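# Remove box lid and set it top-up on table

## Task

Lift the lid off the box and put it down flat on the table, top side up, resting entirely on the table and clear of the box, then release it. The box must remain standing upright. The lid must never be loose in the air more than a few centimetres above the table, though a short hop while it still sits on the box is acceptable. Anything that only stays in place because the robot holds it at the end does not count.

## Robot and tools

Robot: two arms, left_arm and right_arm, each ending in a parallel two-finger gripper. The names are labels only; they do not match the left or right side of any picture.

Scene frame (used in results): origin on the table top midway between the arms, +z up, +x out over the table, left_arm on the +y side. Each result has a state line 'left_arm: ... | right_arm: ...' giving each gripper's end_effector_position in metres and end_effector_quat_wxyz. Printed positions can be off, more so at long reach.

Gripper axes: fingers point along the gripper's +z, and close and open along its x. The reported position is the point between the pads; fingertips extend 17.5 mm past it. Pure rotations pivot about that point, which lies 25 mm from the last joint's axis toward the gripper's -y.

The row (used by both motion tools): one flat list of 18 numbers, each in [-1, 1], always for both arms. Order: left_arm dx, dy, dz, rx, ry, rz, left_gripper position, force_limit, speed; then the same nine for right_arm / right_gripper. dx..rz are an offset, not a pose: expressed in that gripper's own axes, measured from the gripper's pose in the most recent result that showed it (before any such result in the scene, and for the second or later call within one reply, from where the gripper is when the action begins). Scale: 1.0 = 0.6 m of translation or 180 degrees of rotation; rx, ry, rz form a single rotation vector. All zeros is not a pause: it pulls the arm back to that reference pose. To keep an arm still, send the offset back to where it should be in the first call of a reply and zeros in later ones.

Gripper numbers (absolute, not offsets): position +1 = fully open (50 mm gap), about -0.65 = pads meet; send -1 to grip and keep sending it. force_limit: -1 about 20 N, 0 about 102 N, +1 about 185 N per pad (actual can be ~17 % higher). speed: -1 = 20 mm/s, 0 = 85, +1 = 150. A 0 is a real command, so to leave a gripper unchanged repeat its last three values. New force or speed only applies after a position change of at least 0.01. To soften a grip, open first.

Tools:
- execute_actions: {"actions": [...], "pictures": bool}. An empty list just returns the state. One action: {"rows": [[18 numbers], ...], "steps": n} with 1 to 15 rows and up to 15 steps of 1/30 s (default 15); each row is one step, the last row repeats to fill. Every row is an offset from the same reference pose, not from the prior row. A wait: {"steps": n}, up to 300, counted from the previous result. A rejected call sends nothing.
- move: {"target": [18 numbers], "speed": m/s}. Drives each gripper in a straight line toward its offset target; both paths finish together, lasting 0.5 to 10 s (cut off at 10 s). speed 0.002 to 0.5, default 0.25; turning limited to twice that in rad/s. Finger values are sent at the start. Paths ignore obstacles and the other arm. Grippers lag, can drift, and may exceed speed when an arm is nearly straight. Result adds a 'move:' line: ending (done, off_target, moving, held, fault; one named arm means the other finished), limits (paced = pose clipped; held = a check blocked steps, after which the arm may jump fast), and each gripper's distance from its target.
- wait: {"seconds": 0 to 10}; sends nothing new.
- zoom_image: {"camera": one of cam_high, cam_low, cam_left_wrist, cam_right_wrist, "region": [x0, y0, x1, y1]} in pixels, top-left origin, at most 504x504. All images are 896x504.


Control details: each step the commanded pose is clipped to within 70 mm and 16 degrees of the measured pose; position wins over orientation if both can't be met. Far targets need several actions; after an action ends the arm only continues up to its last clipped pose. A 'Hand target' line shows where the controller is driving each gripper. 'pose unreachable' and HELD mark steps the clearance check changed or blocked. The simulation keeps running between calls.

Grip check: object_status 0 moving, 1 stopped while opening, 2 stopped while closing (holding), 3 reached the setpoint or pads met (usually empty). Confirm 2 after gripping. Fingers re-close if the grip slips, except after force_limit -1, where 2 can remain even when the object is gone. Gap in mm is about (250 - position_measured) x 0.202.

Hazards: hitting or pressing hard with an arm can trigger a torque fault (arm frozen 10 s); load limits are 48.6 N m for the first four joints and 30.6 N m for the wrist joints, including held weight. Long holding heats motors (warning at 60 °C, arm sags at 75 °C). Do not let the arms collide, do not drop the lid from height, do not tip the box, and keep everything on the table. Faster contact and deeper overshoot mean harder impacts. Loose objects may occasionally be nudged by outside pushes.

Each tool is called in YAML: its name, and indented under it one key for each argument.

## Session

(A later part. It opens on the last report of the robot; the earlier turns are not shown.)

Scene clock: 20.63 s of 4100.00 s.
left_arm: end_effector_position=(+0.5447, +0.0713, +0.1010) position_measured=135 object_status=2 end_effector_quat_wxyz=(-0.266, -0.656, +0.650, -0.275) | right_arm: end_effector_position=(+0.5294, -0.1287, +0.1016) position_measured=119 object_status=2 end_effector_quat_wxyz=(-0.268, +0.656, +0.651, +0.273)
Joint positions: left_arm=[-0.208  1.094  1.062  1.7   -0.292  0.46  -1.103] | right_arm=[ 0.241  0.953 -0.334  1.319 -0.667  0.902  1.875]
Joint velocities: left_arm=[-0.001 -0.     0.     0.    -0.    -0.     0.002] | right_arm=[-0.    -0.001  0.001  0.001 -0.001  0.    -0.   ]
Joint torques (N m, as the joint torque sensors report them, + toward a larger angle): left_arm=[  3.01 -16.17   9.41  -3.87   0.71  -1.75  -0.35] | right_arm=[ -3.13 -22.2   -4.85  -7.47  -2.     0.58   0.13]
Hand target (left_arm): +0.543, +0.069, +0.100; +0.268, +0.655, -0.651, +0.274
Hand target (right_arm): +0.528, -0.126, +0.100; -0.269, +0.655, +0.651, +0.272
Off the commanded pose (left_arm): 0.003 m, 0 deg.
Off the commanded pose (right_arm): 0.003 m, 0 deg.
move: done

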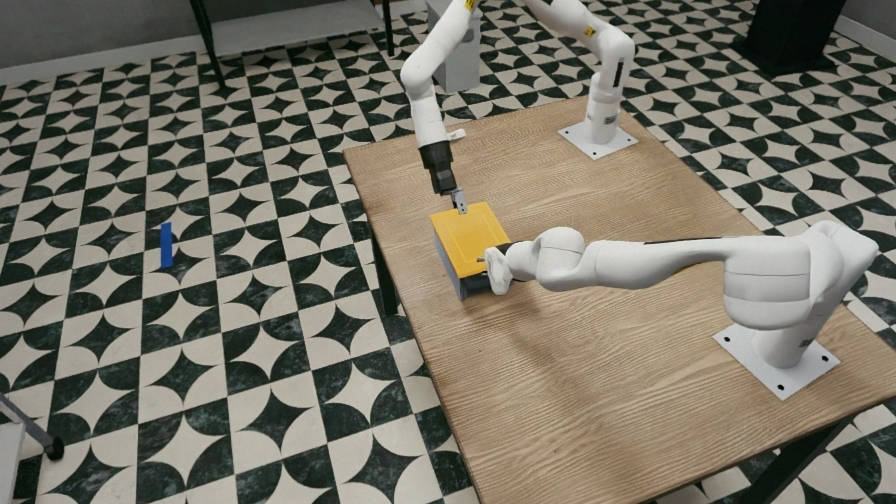

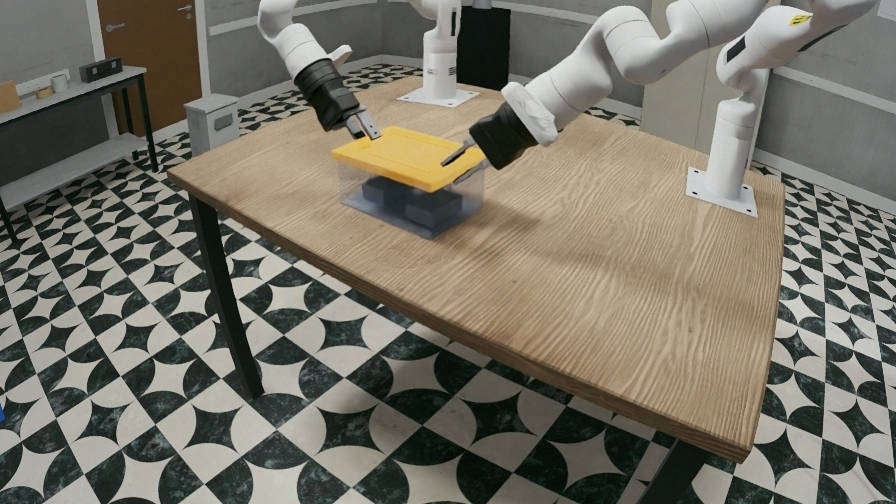

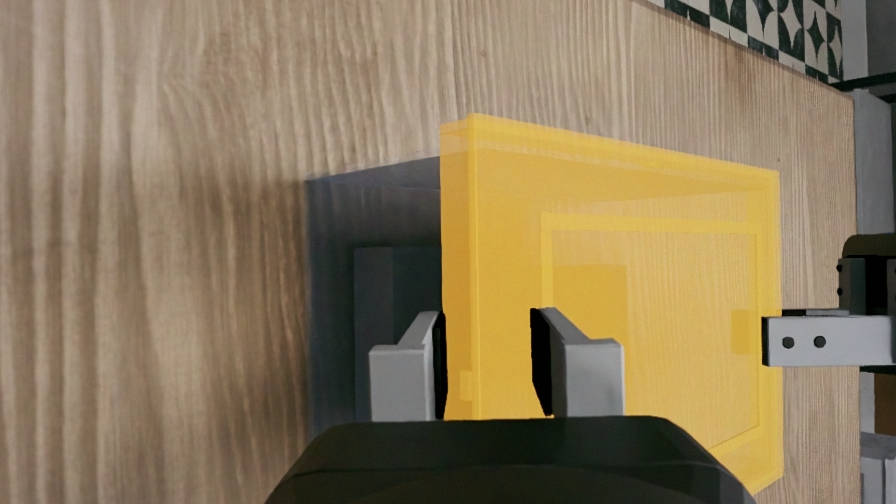

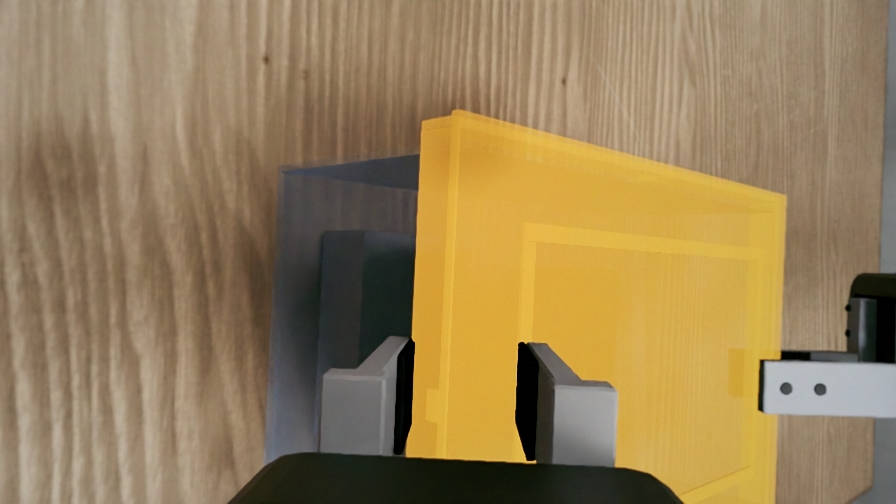

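move:
  target: [0.027,0.003,-0.020,0,0,0,-1,-0.6,-0.7,0.027,-0.003,-0.020,0,0,0,-1,-0.6,-0.7]
  speed: 0.03

zoom_image:
  camera: "cam_low"
  region: [310, 90, 530, 250]

Scene clock: 22.30 s of 4100.00 s.
left_arm: end_effector_position=(+0.5449, +0.0718, +0.1196) position_measured=135 object_status=2 end_effector_quat_wxyz=(-0.265, -0.658, +0.649, -0.275) | right_arm: end_effector_position=(+0.5293, -0.1303, +0.1203) position_measured=134 object_status=2 end_effector_quat_wxyz=(-0.265, +0.659, +0.649, +0.273)
Joint positions: left_arm=[-0.215  1.058  1.08   1.695 -0.277  0.487 -1.085] | right_arm=[ 0.24   0.919 -0.329  1.317 -0.661  0.923  1.844]
Joint velocities: left_arm=[ 0.001 -0.002  0.     0.    -0.002 -0.002  0.002] | right_arm=[ 0.001 -0.002 -0.003 -0.     0.004 -0.002 -0.004]
Joint torques (N m, as the joint torque sensors report them, + toward a larger angle): left_arm=[  2.85 -17.52  11.58  -4.73   1.51  -1.91  -0.37] | right_arm=[ -3.9  -24.11  -6.64  -8.49  -3.17   1.1   -0.39]
Hand target (left_arm): +0.543, +0.068, +0.121; +0.266, +0.656, -0.650, +0.275
Hand target (right_arm): +0.527, -0.126, +0.122; -0.268, +0.656, +0.651, +0.273
Off the commanded pose (left_arm): 0.004 m, 0 deg.
Off the commanded pose (right_arm): 0.005 m, 0 deg.
move: off_target (left_arm, right_arm)

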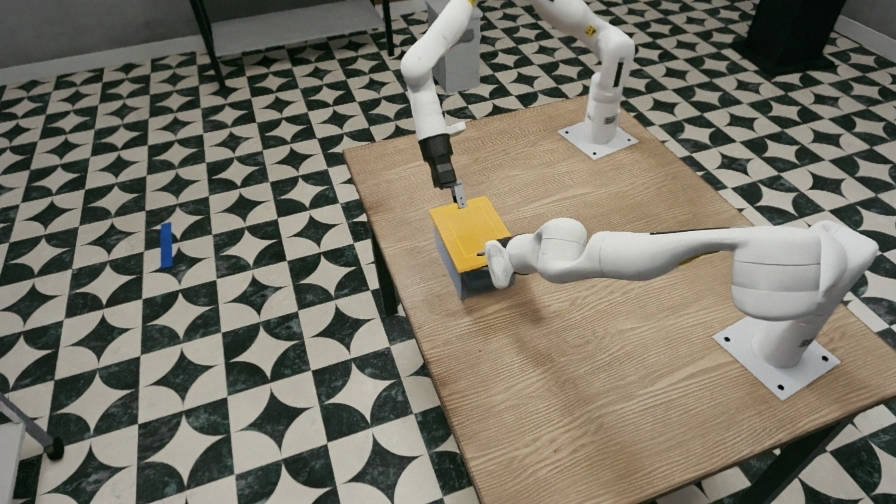

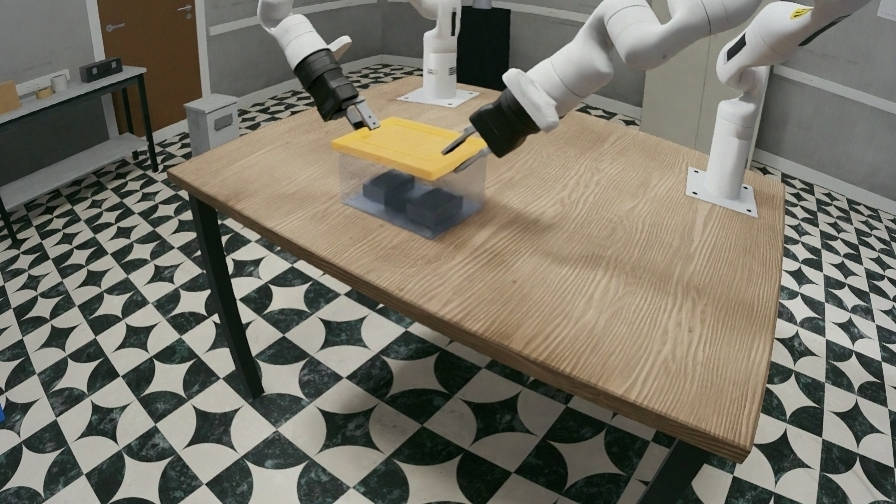

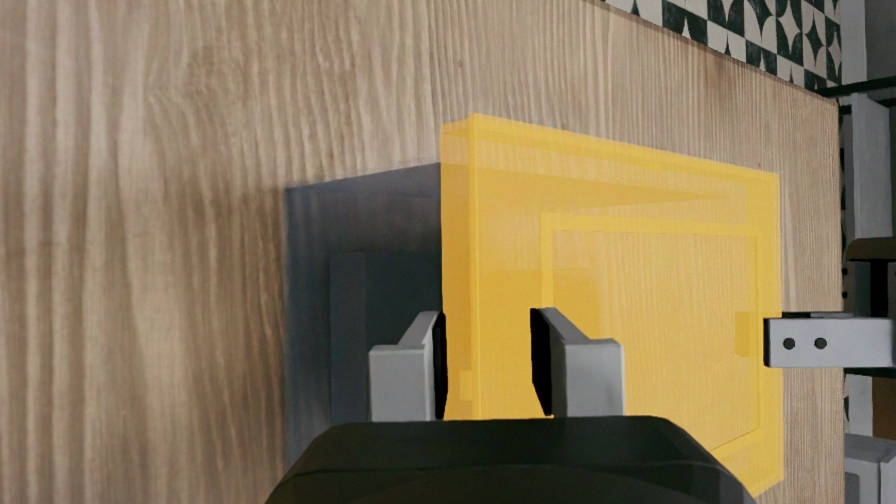

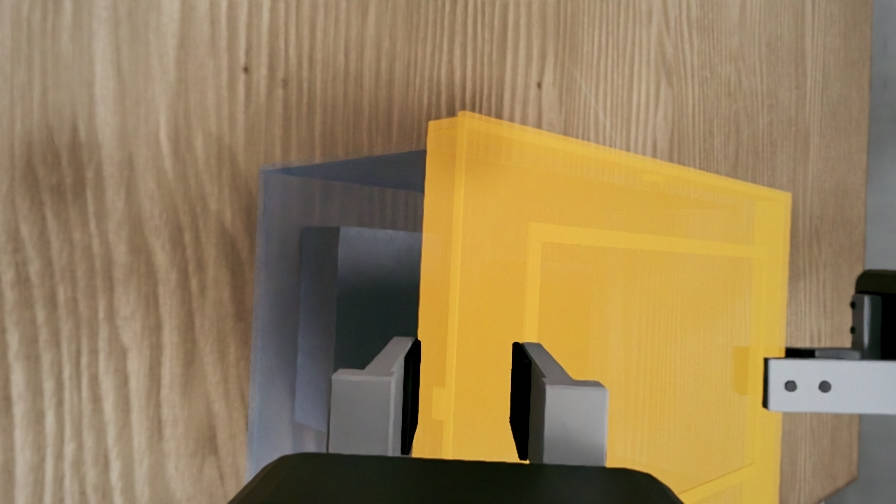

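Region (310, 90, 530, 250) of cam_low's 896x504 image, scaled by 2.291, with more detail than that image has; it fills the top 367 rows of this view, and the rest is white.

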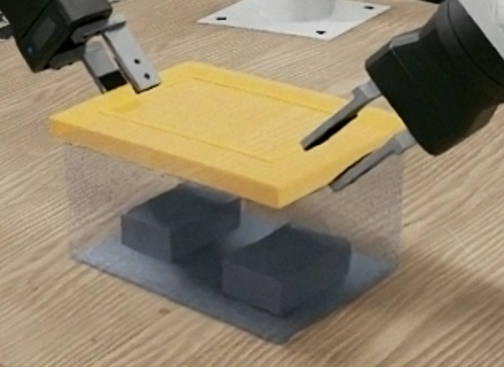

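move:
  target: [0.022,0.003,-0.012,0,0,0,-1,-0.6,-0.7,0.022,-0.003,-0.012,0,0,0,-1,-0.6,-0.7]
  speed: 0.04

move:
  target: [0.005,0.17,0.005,0,0,0,-1,-0.6,-0.7,0.005,-0.17,0.005,0,0,0,-1,-0.6,-0.7]
  speed: 0.07

Scene clock: 23.90 s of 4100.00 s.
left_arm: end_effector_position=(+0.5451, +0.0713, +0.1325) position_measured=135 object_status=2 end_effector_quat_wxyz=(-0.263, -0.661, +0.647, -0.274) | right_arm: end_effector_position=(+0.5295, -0.1308, +0.1334) position_measured=134 object_status=2 end_effector_quat_wxyz=(-0.263, +0.661, +0.648, +0.273)
Joint positions: left_arm=[-0.216  1.032  1.09   1.689 -0.266  0.506 -1.069] | right_arm=[ 0.237  0.894 -0.324  1.316 -0.657  0.937  1.82 ]
Joint velocities: left_arm=[ 0.    -0.002  0.001  0.    -0.004  0.002  0.003] | right_arm=[ 0.001 -0.001 -0.007  0.     0.004 -0.002 -0.003]
Joint torques (N m, as the joint torque sensors report them, + toward a larger angle): left_arm=[  2.91 -17.89  11.42  -5.17   1.61  -2.1   -0.33] | right_arm=[ -3.4  -23.34  -6.04  -8.47  -3.06   1.19  -0.06]
Hand target (left_arm): +0.543, +0.068, +0.134; +0.265, +0.658, -0.649, +0.275
Hand target (right_arm): +0.527, -0.126, +0.135; -0.265, +0.659, +0.649, +0.273
Off the commanded pose (left_arm): 0.005 m, 0 deg.
Off the commanded pose (right_arm): 0.005 m, 0 deg.
move: off_target (left_arm, right_arm)

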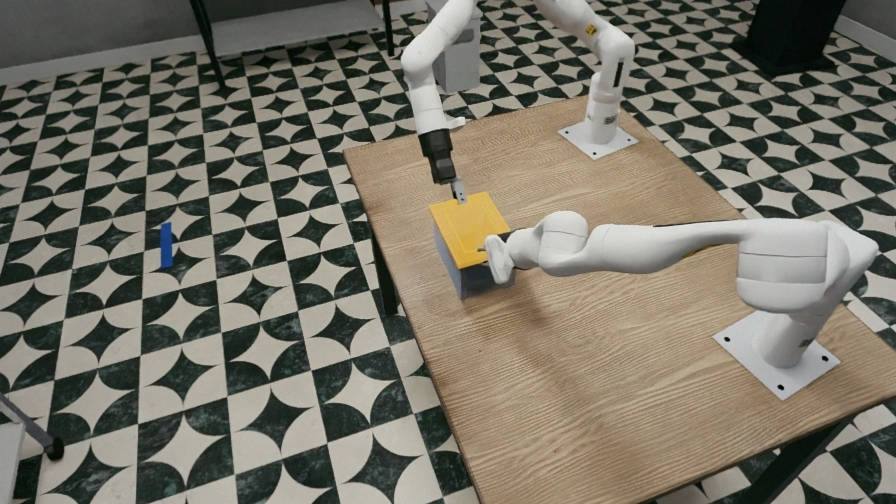

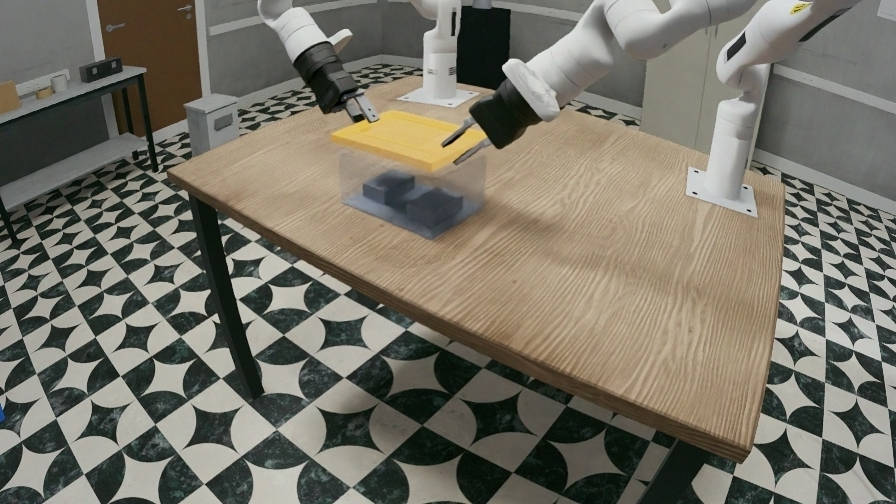

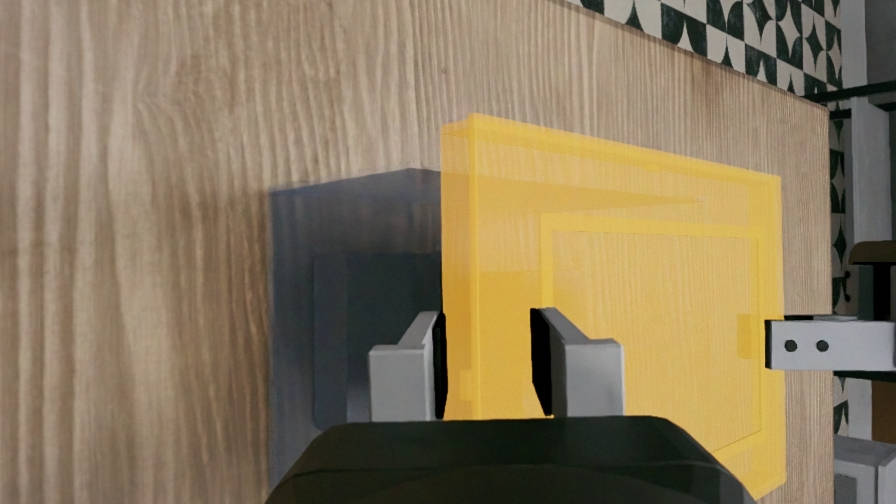

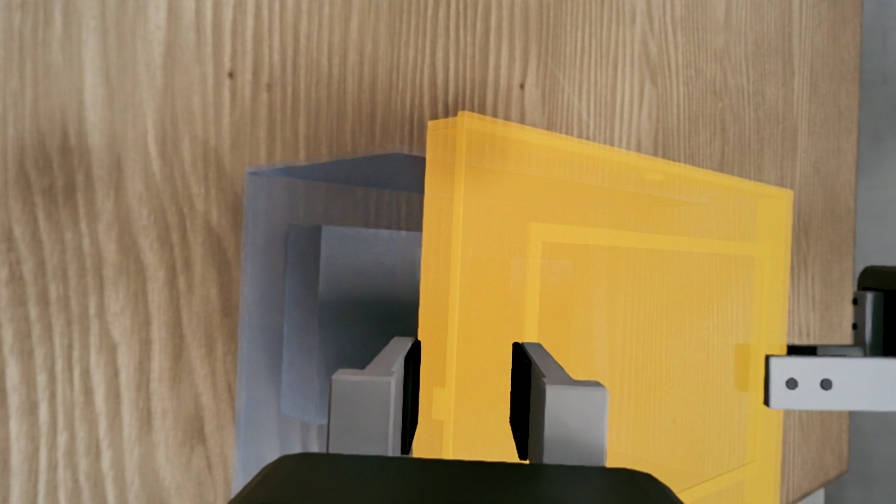

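Scene clock: 25.63 s of 4100.00 s.
left_arm: end_effector_position=(+0.4462, +0.0704, +0.1289) position_measured=135 object_status=2 end_effector_quat_wxyz=(-0.261, -0.665, +0.645, -0.273) | right_arm: end_effector_position=(+0.4308, -0.1314, +0.1302) position_measured=134 object_status=2 end_effector_quat_wxyz=(-0.259, +0.665, +0.645, +0.272)
Joint positions: left_arm=[-0.241  0.903  1.086  2.025 -0.242  0.244 -0.987] | right_arm=[ 0.32   0.737 -0.429  1.72  -0.759  0.716  1.968]
Joint velocities: left_arm=[ 0.001 -0.004  0.003 -0.    -0.002 -0.001  0.004] | right_arm=[ 0.007 -0.003 -0.009  0.     0.006 -0.002 -0.004]
Joint torques (N m, as the joint torque sensors report them, + toward a larger angle): left_arm=[  5.36 -13.34  12.62  -5.45   0.83  -3.07  -0.31] | right_arm=[ -5.77 -19.76  -9.59  -7.2   -3.87   1.73  -0.68]
Hand target (left_arm): +0.443, +0.065, +0.132; +0.263, +0.661, -0.647, +0.274
Hand target (right_arm): +0.428, -0.124, +0.133; -0.263, +0.661, +0.648, +0.273
Off the commanded pose (left_arm): 0.007 m, 1 deg.
Off the commanded pose (right_arm): 0.008 m, 1 deg.
move: off_target (left_arm, right_arm)

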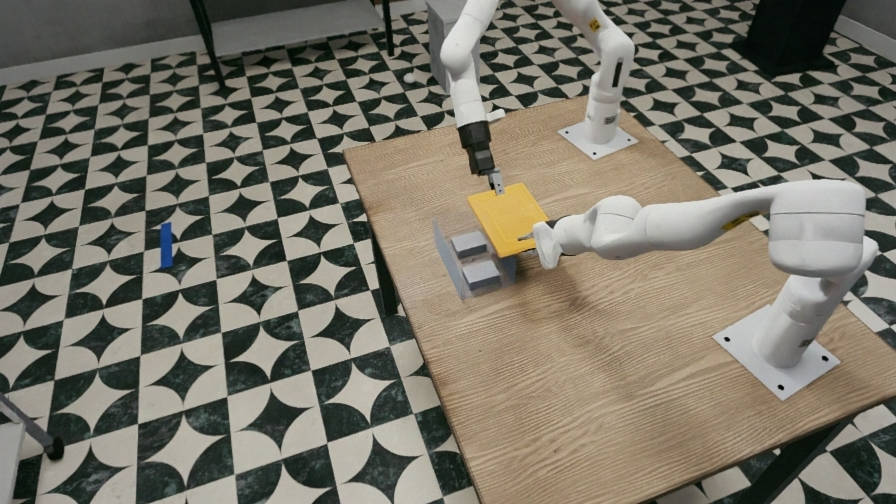

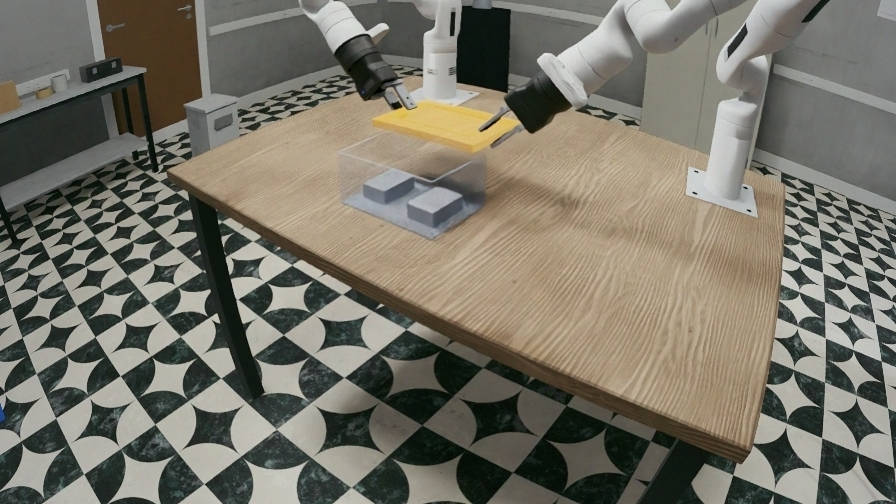

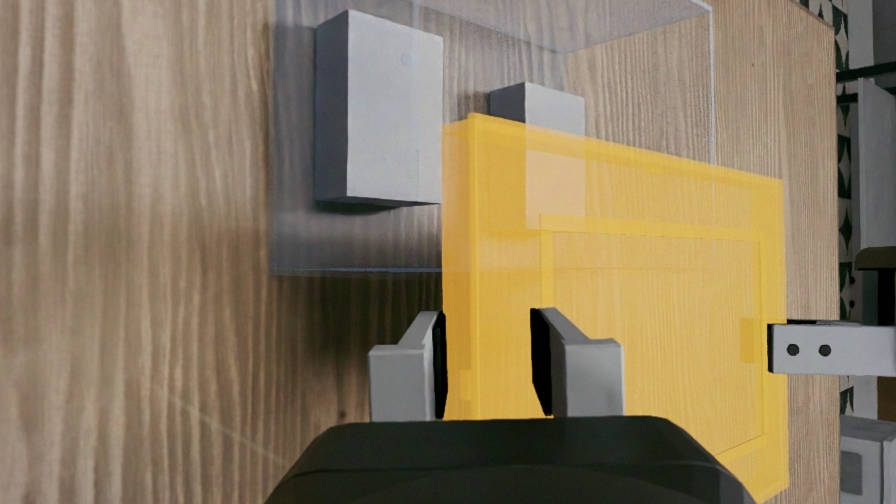

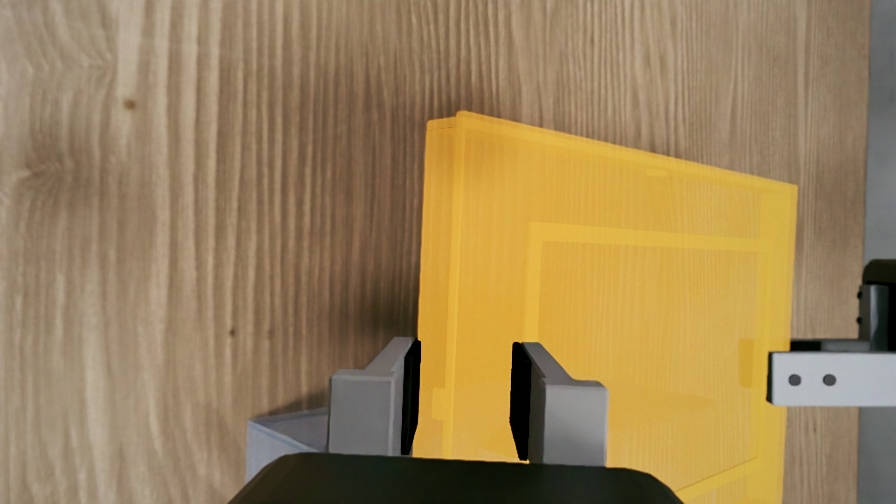

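move:
  target: [0.003,0.125,0,0,0,0,-1,-0.6,-0.7,0.003,-0.125,0,0,0,0,-1,-0.6,-0.7]
  speed: 0.07

move:
  target: [-0.103,0,0.111,0,0,0,-1,-0.6,-0.7,-0.103,0,0.111,0,0,0,-1,-0.6,-0.7]
  speed: 0.06

zoom_image:
  camera: "cam_low"
  region: [360, 80, 620, 240]

Scene clock: 28.00 s of 4100.00 s.
left_arm: end_effector_position=(+0.3727, +0.0704, +0.1277) position_measured=135 object_status=2 end_effector_quat_wxyz=(-0.259, -0.668, +0.643, -0.271) | right_arm: end_effector_position=(+0.3577, -0.1319, +0.1291) position_measured=134 object_status=2 end_effector_quat_wxyz=(-0.256, +0.668, +0.644, +0.271)
Joint positions: left_arm=[-0.216  0.805  1.082  2.247 -0.204  0.049 -0.931] | right_arm=[ 0.398  0.647 -0.539  1.976 -0.872  0.569  2.091]
Joint velocities: left_arm=[ 0.001 -0.004  0.001 -0.001 -0.001 -0.002 -0.   ] | right_arm=[ 0.006 -0.002 -0.004  0.001  0.003 -0.001 -0.003]
Joint torques (N m, as the joint torque sensors report them, + toward a larger angle): left_arm=[  3.32 -11.31  10.14  -5.51   0.08  -2.68  -0.28] | right_arm=[ -4.63 -16.13  -7.67  -6.42  -2.66   1.8   -0.47]
Hand target (left_arm): +0.371, +0.067, +0.130; +0.261, +0.665, -0.645, +0.273
Hand target (right_arm): +0.356, -0.127, +0.131; -0.259, +0.665, +0.645, +0.272
Off the commanded pose (left_arm): 0.005 m, 0 deg.
Off the commanded pose (right_arm): 0.005 m, 0 deg.
move: off_target (left_arm, right_arm)

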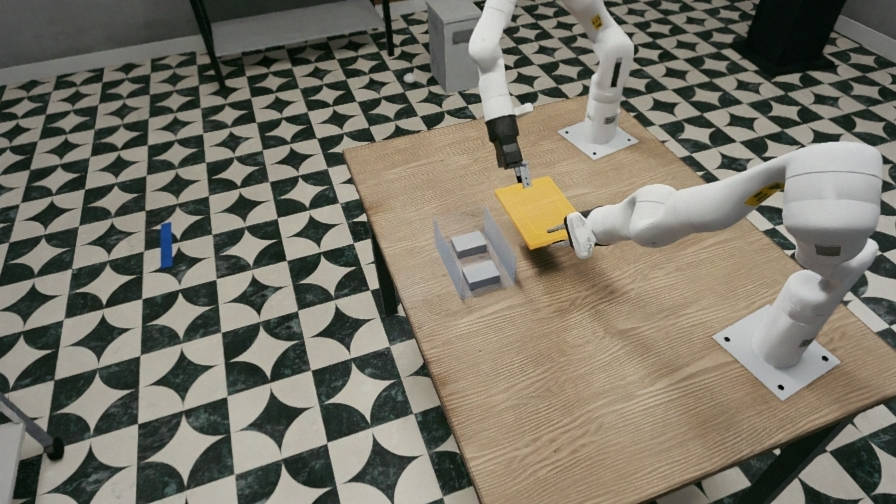

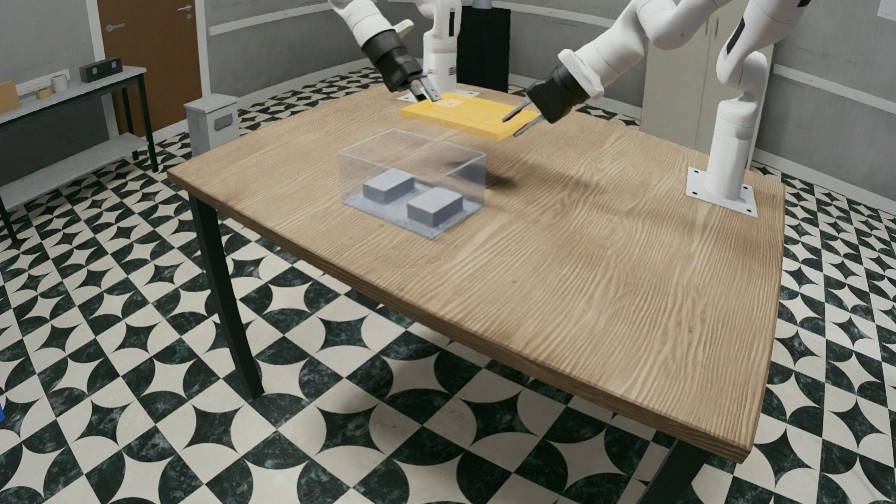

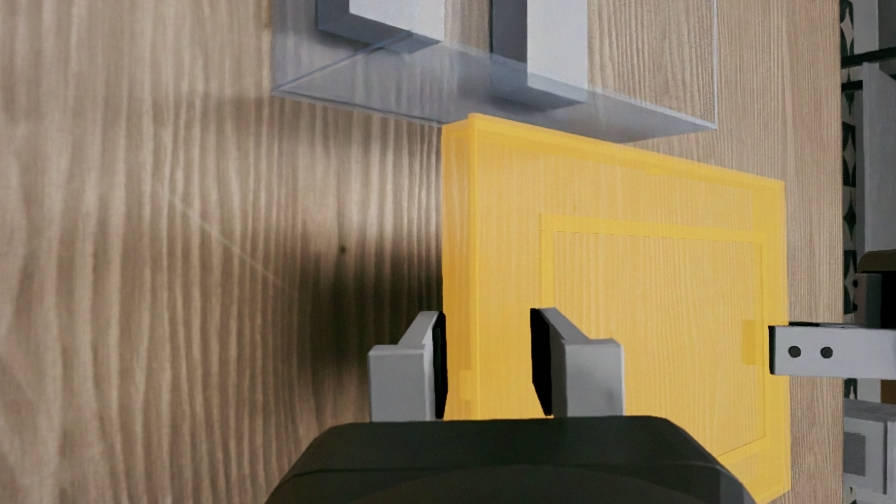

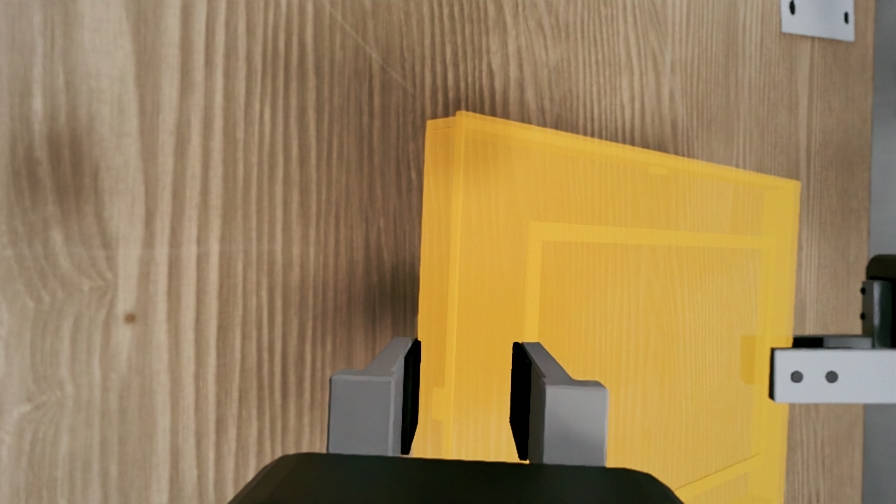

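Scene clock: 29.80 s of 4100.00 s.
left_arm: end_effector_position=(+0.3739, +0.0699, +0.0369) position_measured=135 object_status=2 end_effector_quat_wxyz=(-0.259, -0.669, +0.642, -0.271) | right_arm: end_effector_position=(+0.3594, -0.1325, +0.0377) position_measured=134 object_status=2 end_effector_quat_wxyz=(-0.255, +0.669, +0.643, +0.271)
Joint positions: left_arm=[-0.074  1.005  0.843  2.271 -0.282 -0.188 -1.024] | right_arm=[ 0.45   0.901 -0.625  2.    -0.94   0.342  2.316]
Joint velocities: left_arm=[ 0.002  0.005 -0.001 -0.     0.002 -0.    -0.002] | right_arm=[ 0.003  0.008 -0.     0.001 -0.     0.001  0.001]
Joint torques (N m, as the joint torque sensors report them, + toward a larger angle): left_arm=[  1.47 -14.11   8.58  -1.69  -0.64  -1.89  -0.36] | right_arm=[ -2.2  -17.24  -7.47  -3.72  -1.39   2.1   -0.34]
Hand target (left_arm): +0.373, +0.068, +0.037; +0.260, +0.668, -0.643, +0.271
Hand target (right_arm): +0.359, -0.131, +0.038; -0.256, +0.668, +0.643, +0.272
Off the commanded pose (left_arm): 0.002 m, 0 deg.
Off the commanded pose (right_arm): 0.002 m, 0 deg.
move: done

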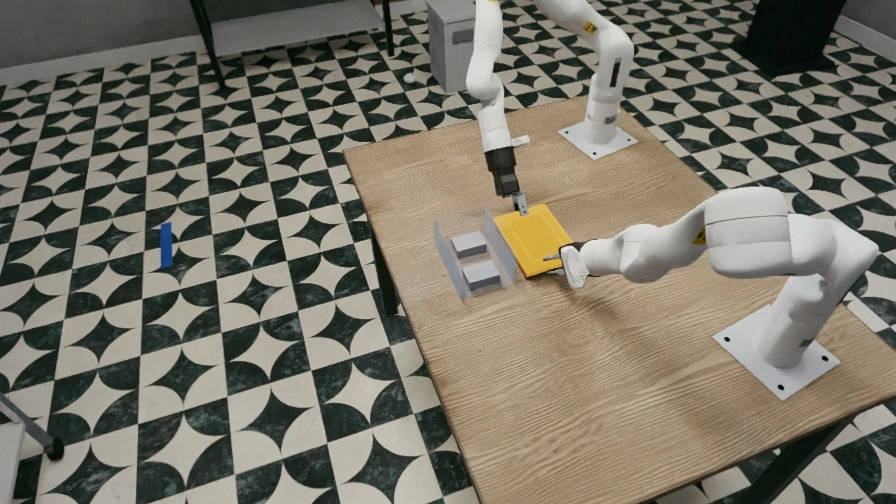

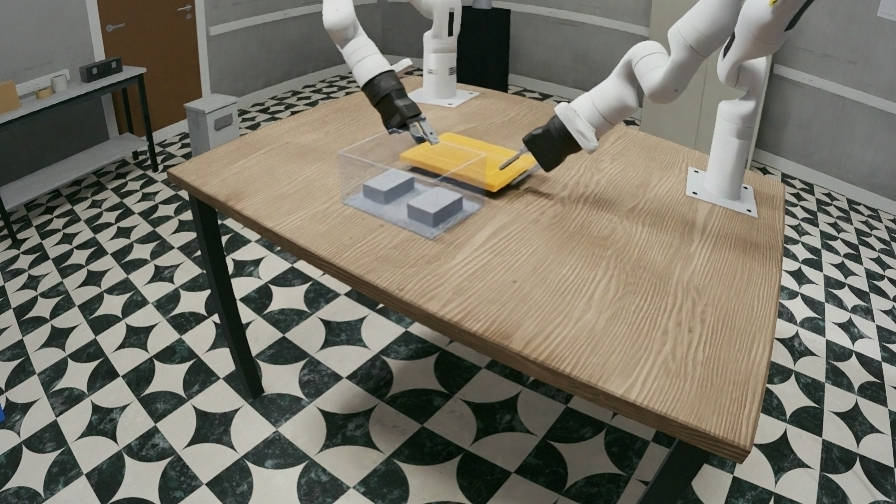

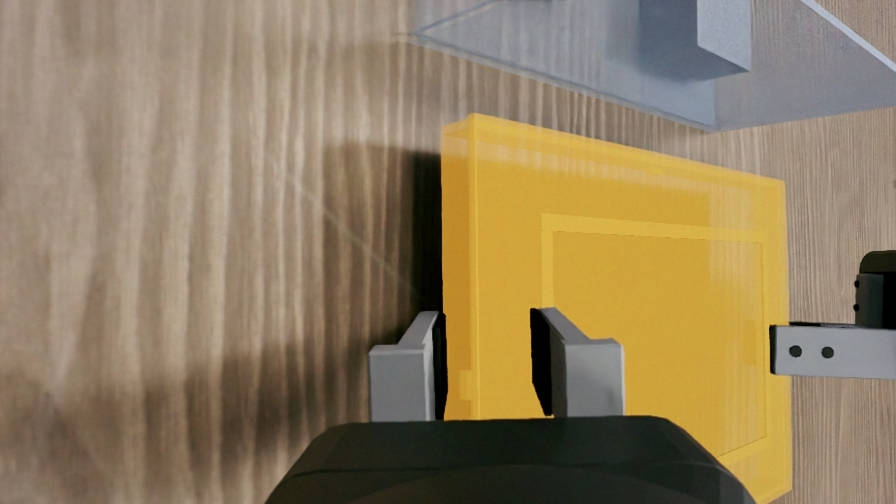

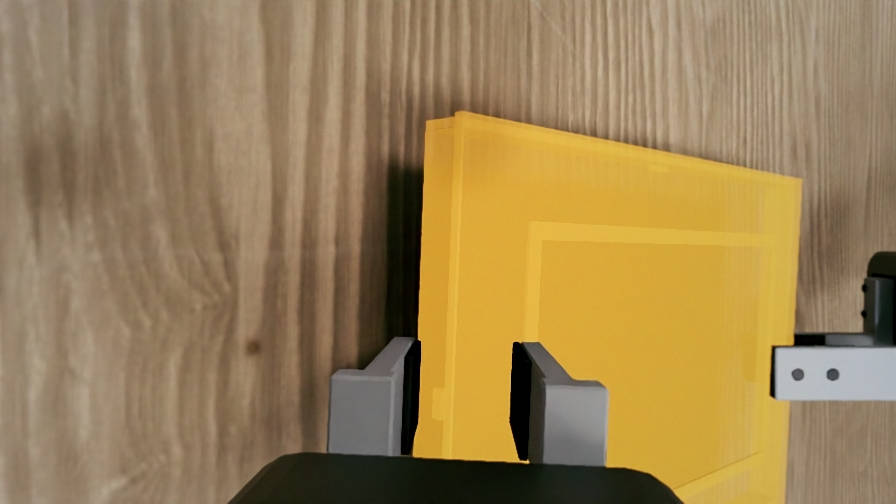

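Region (360, 80, 620, 240) of cam_low's 896x504 image, scaled by 1.938, with more detail than that image has; it fills the top 310 rows of this view, and the rest is white.

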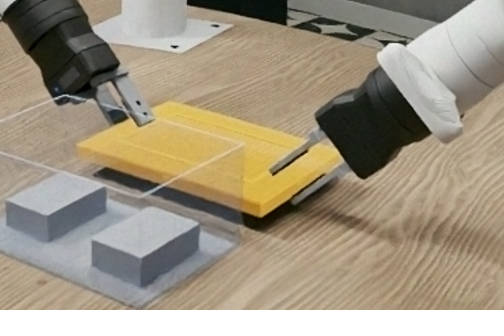

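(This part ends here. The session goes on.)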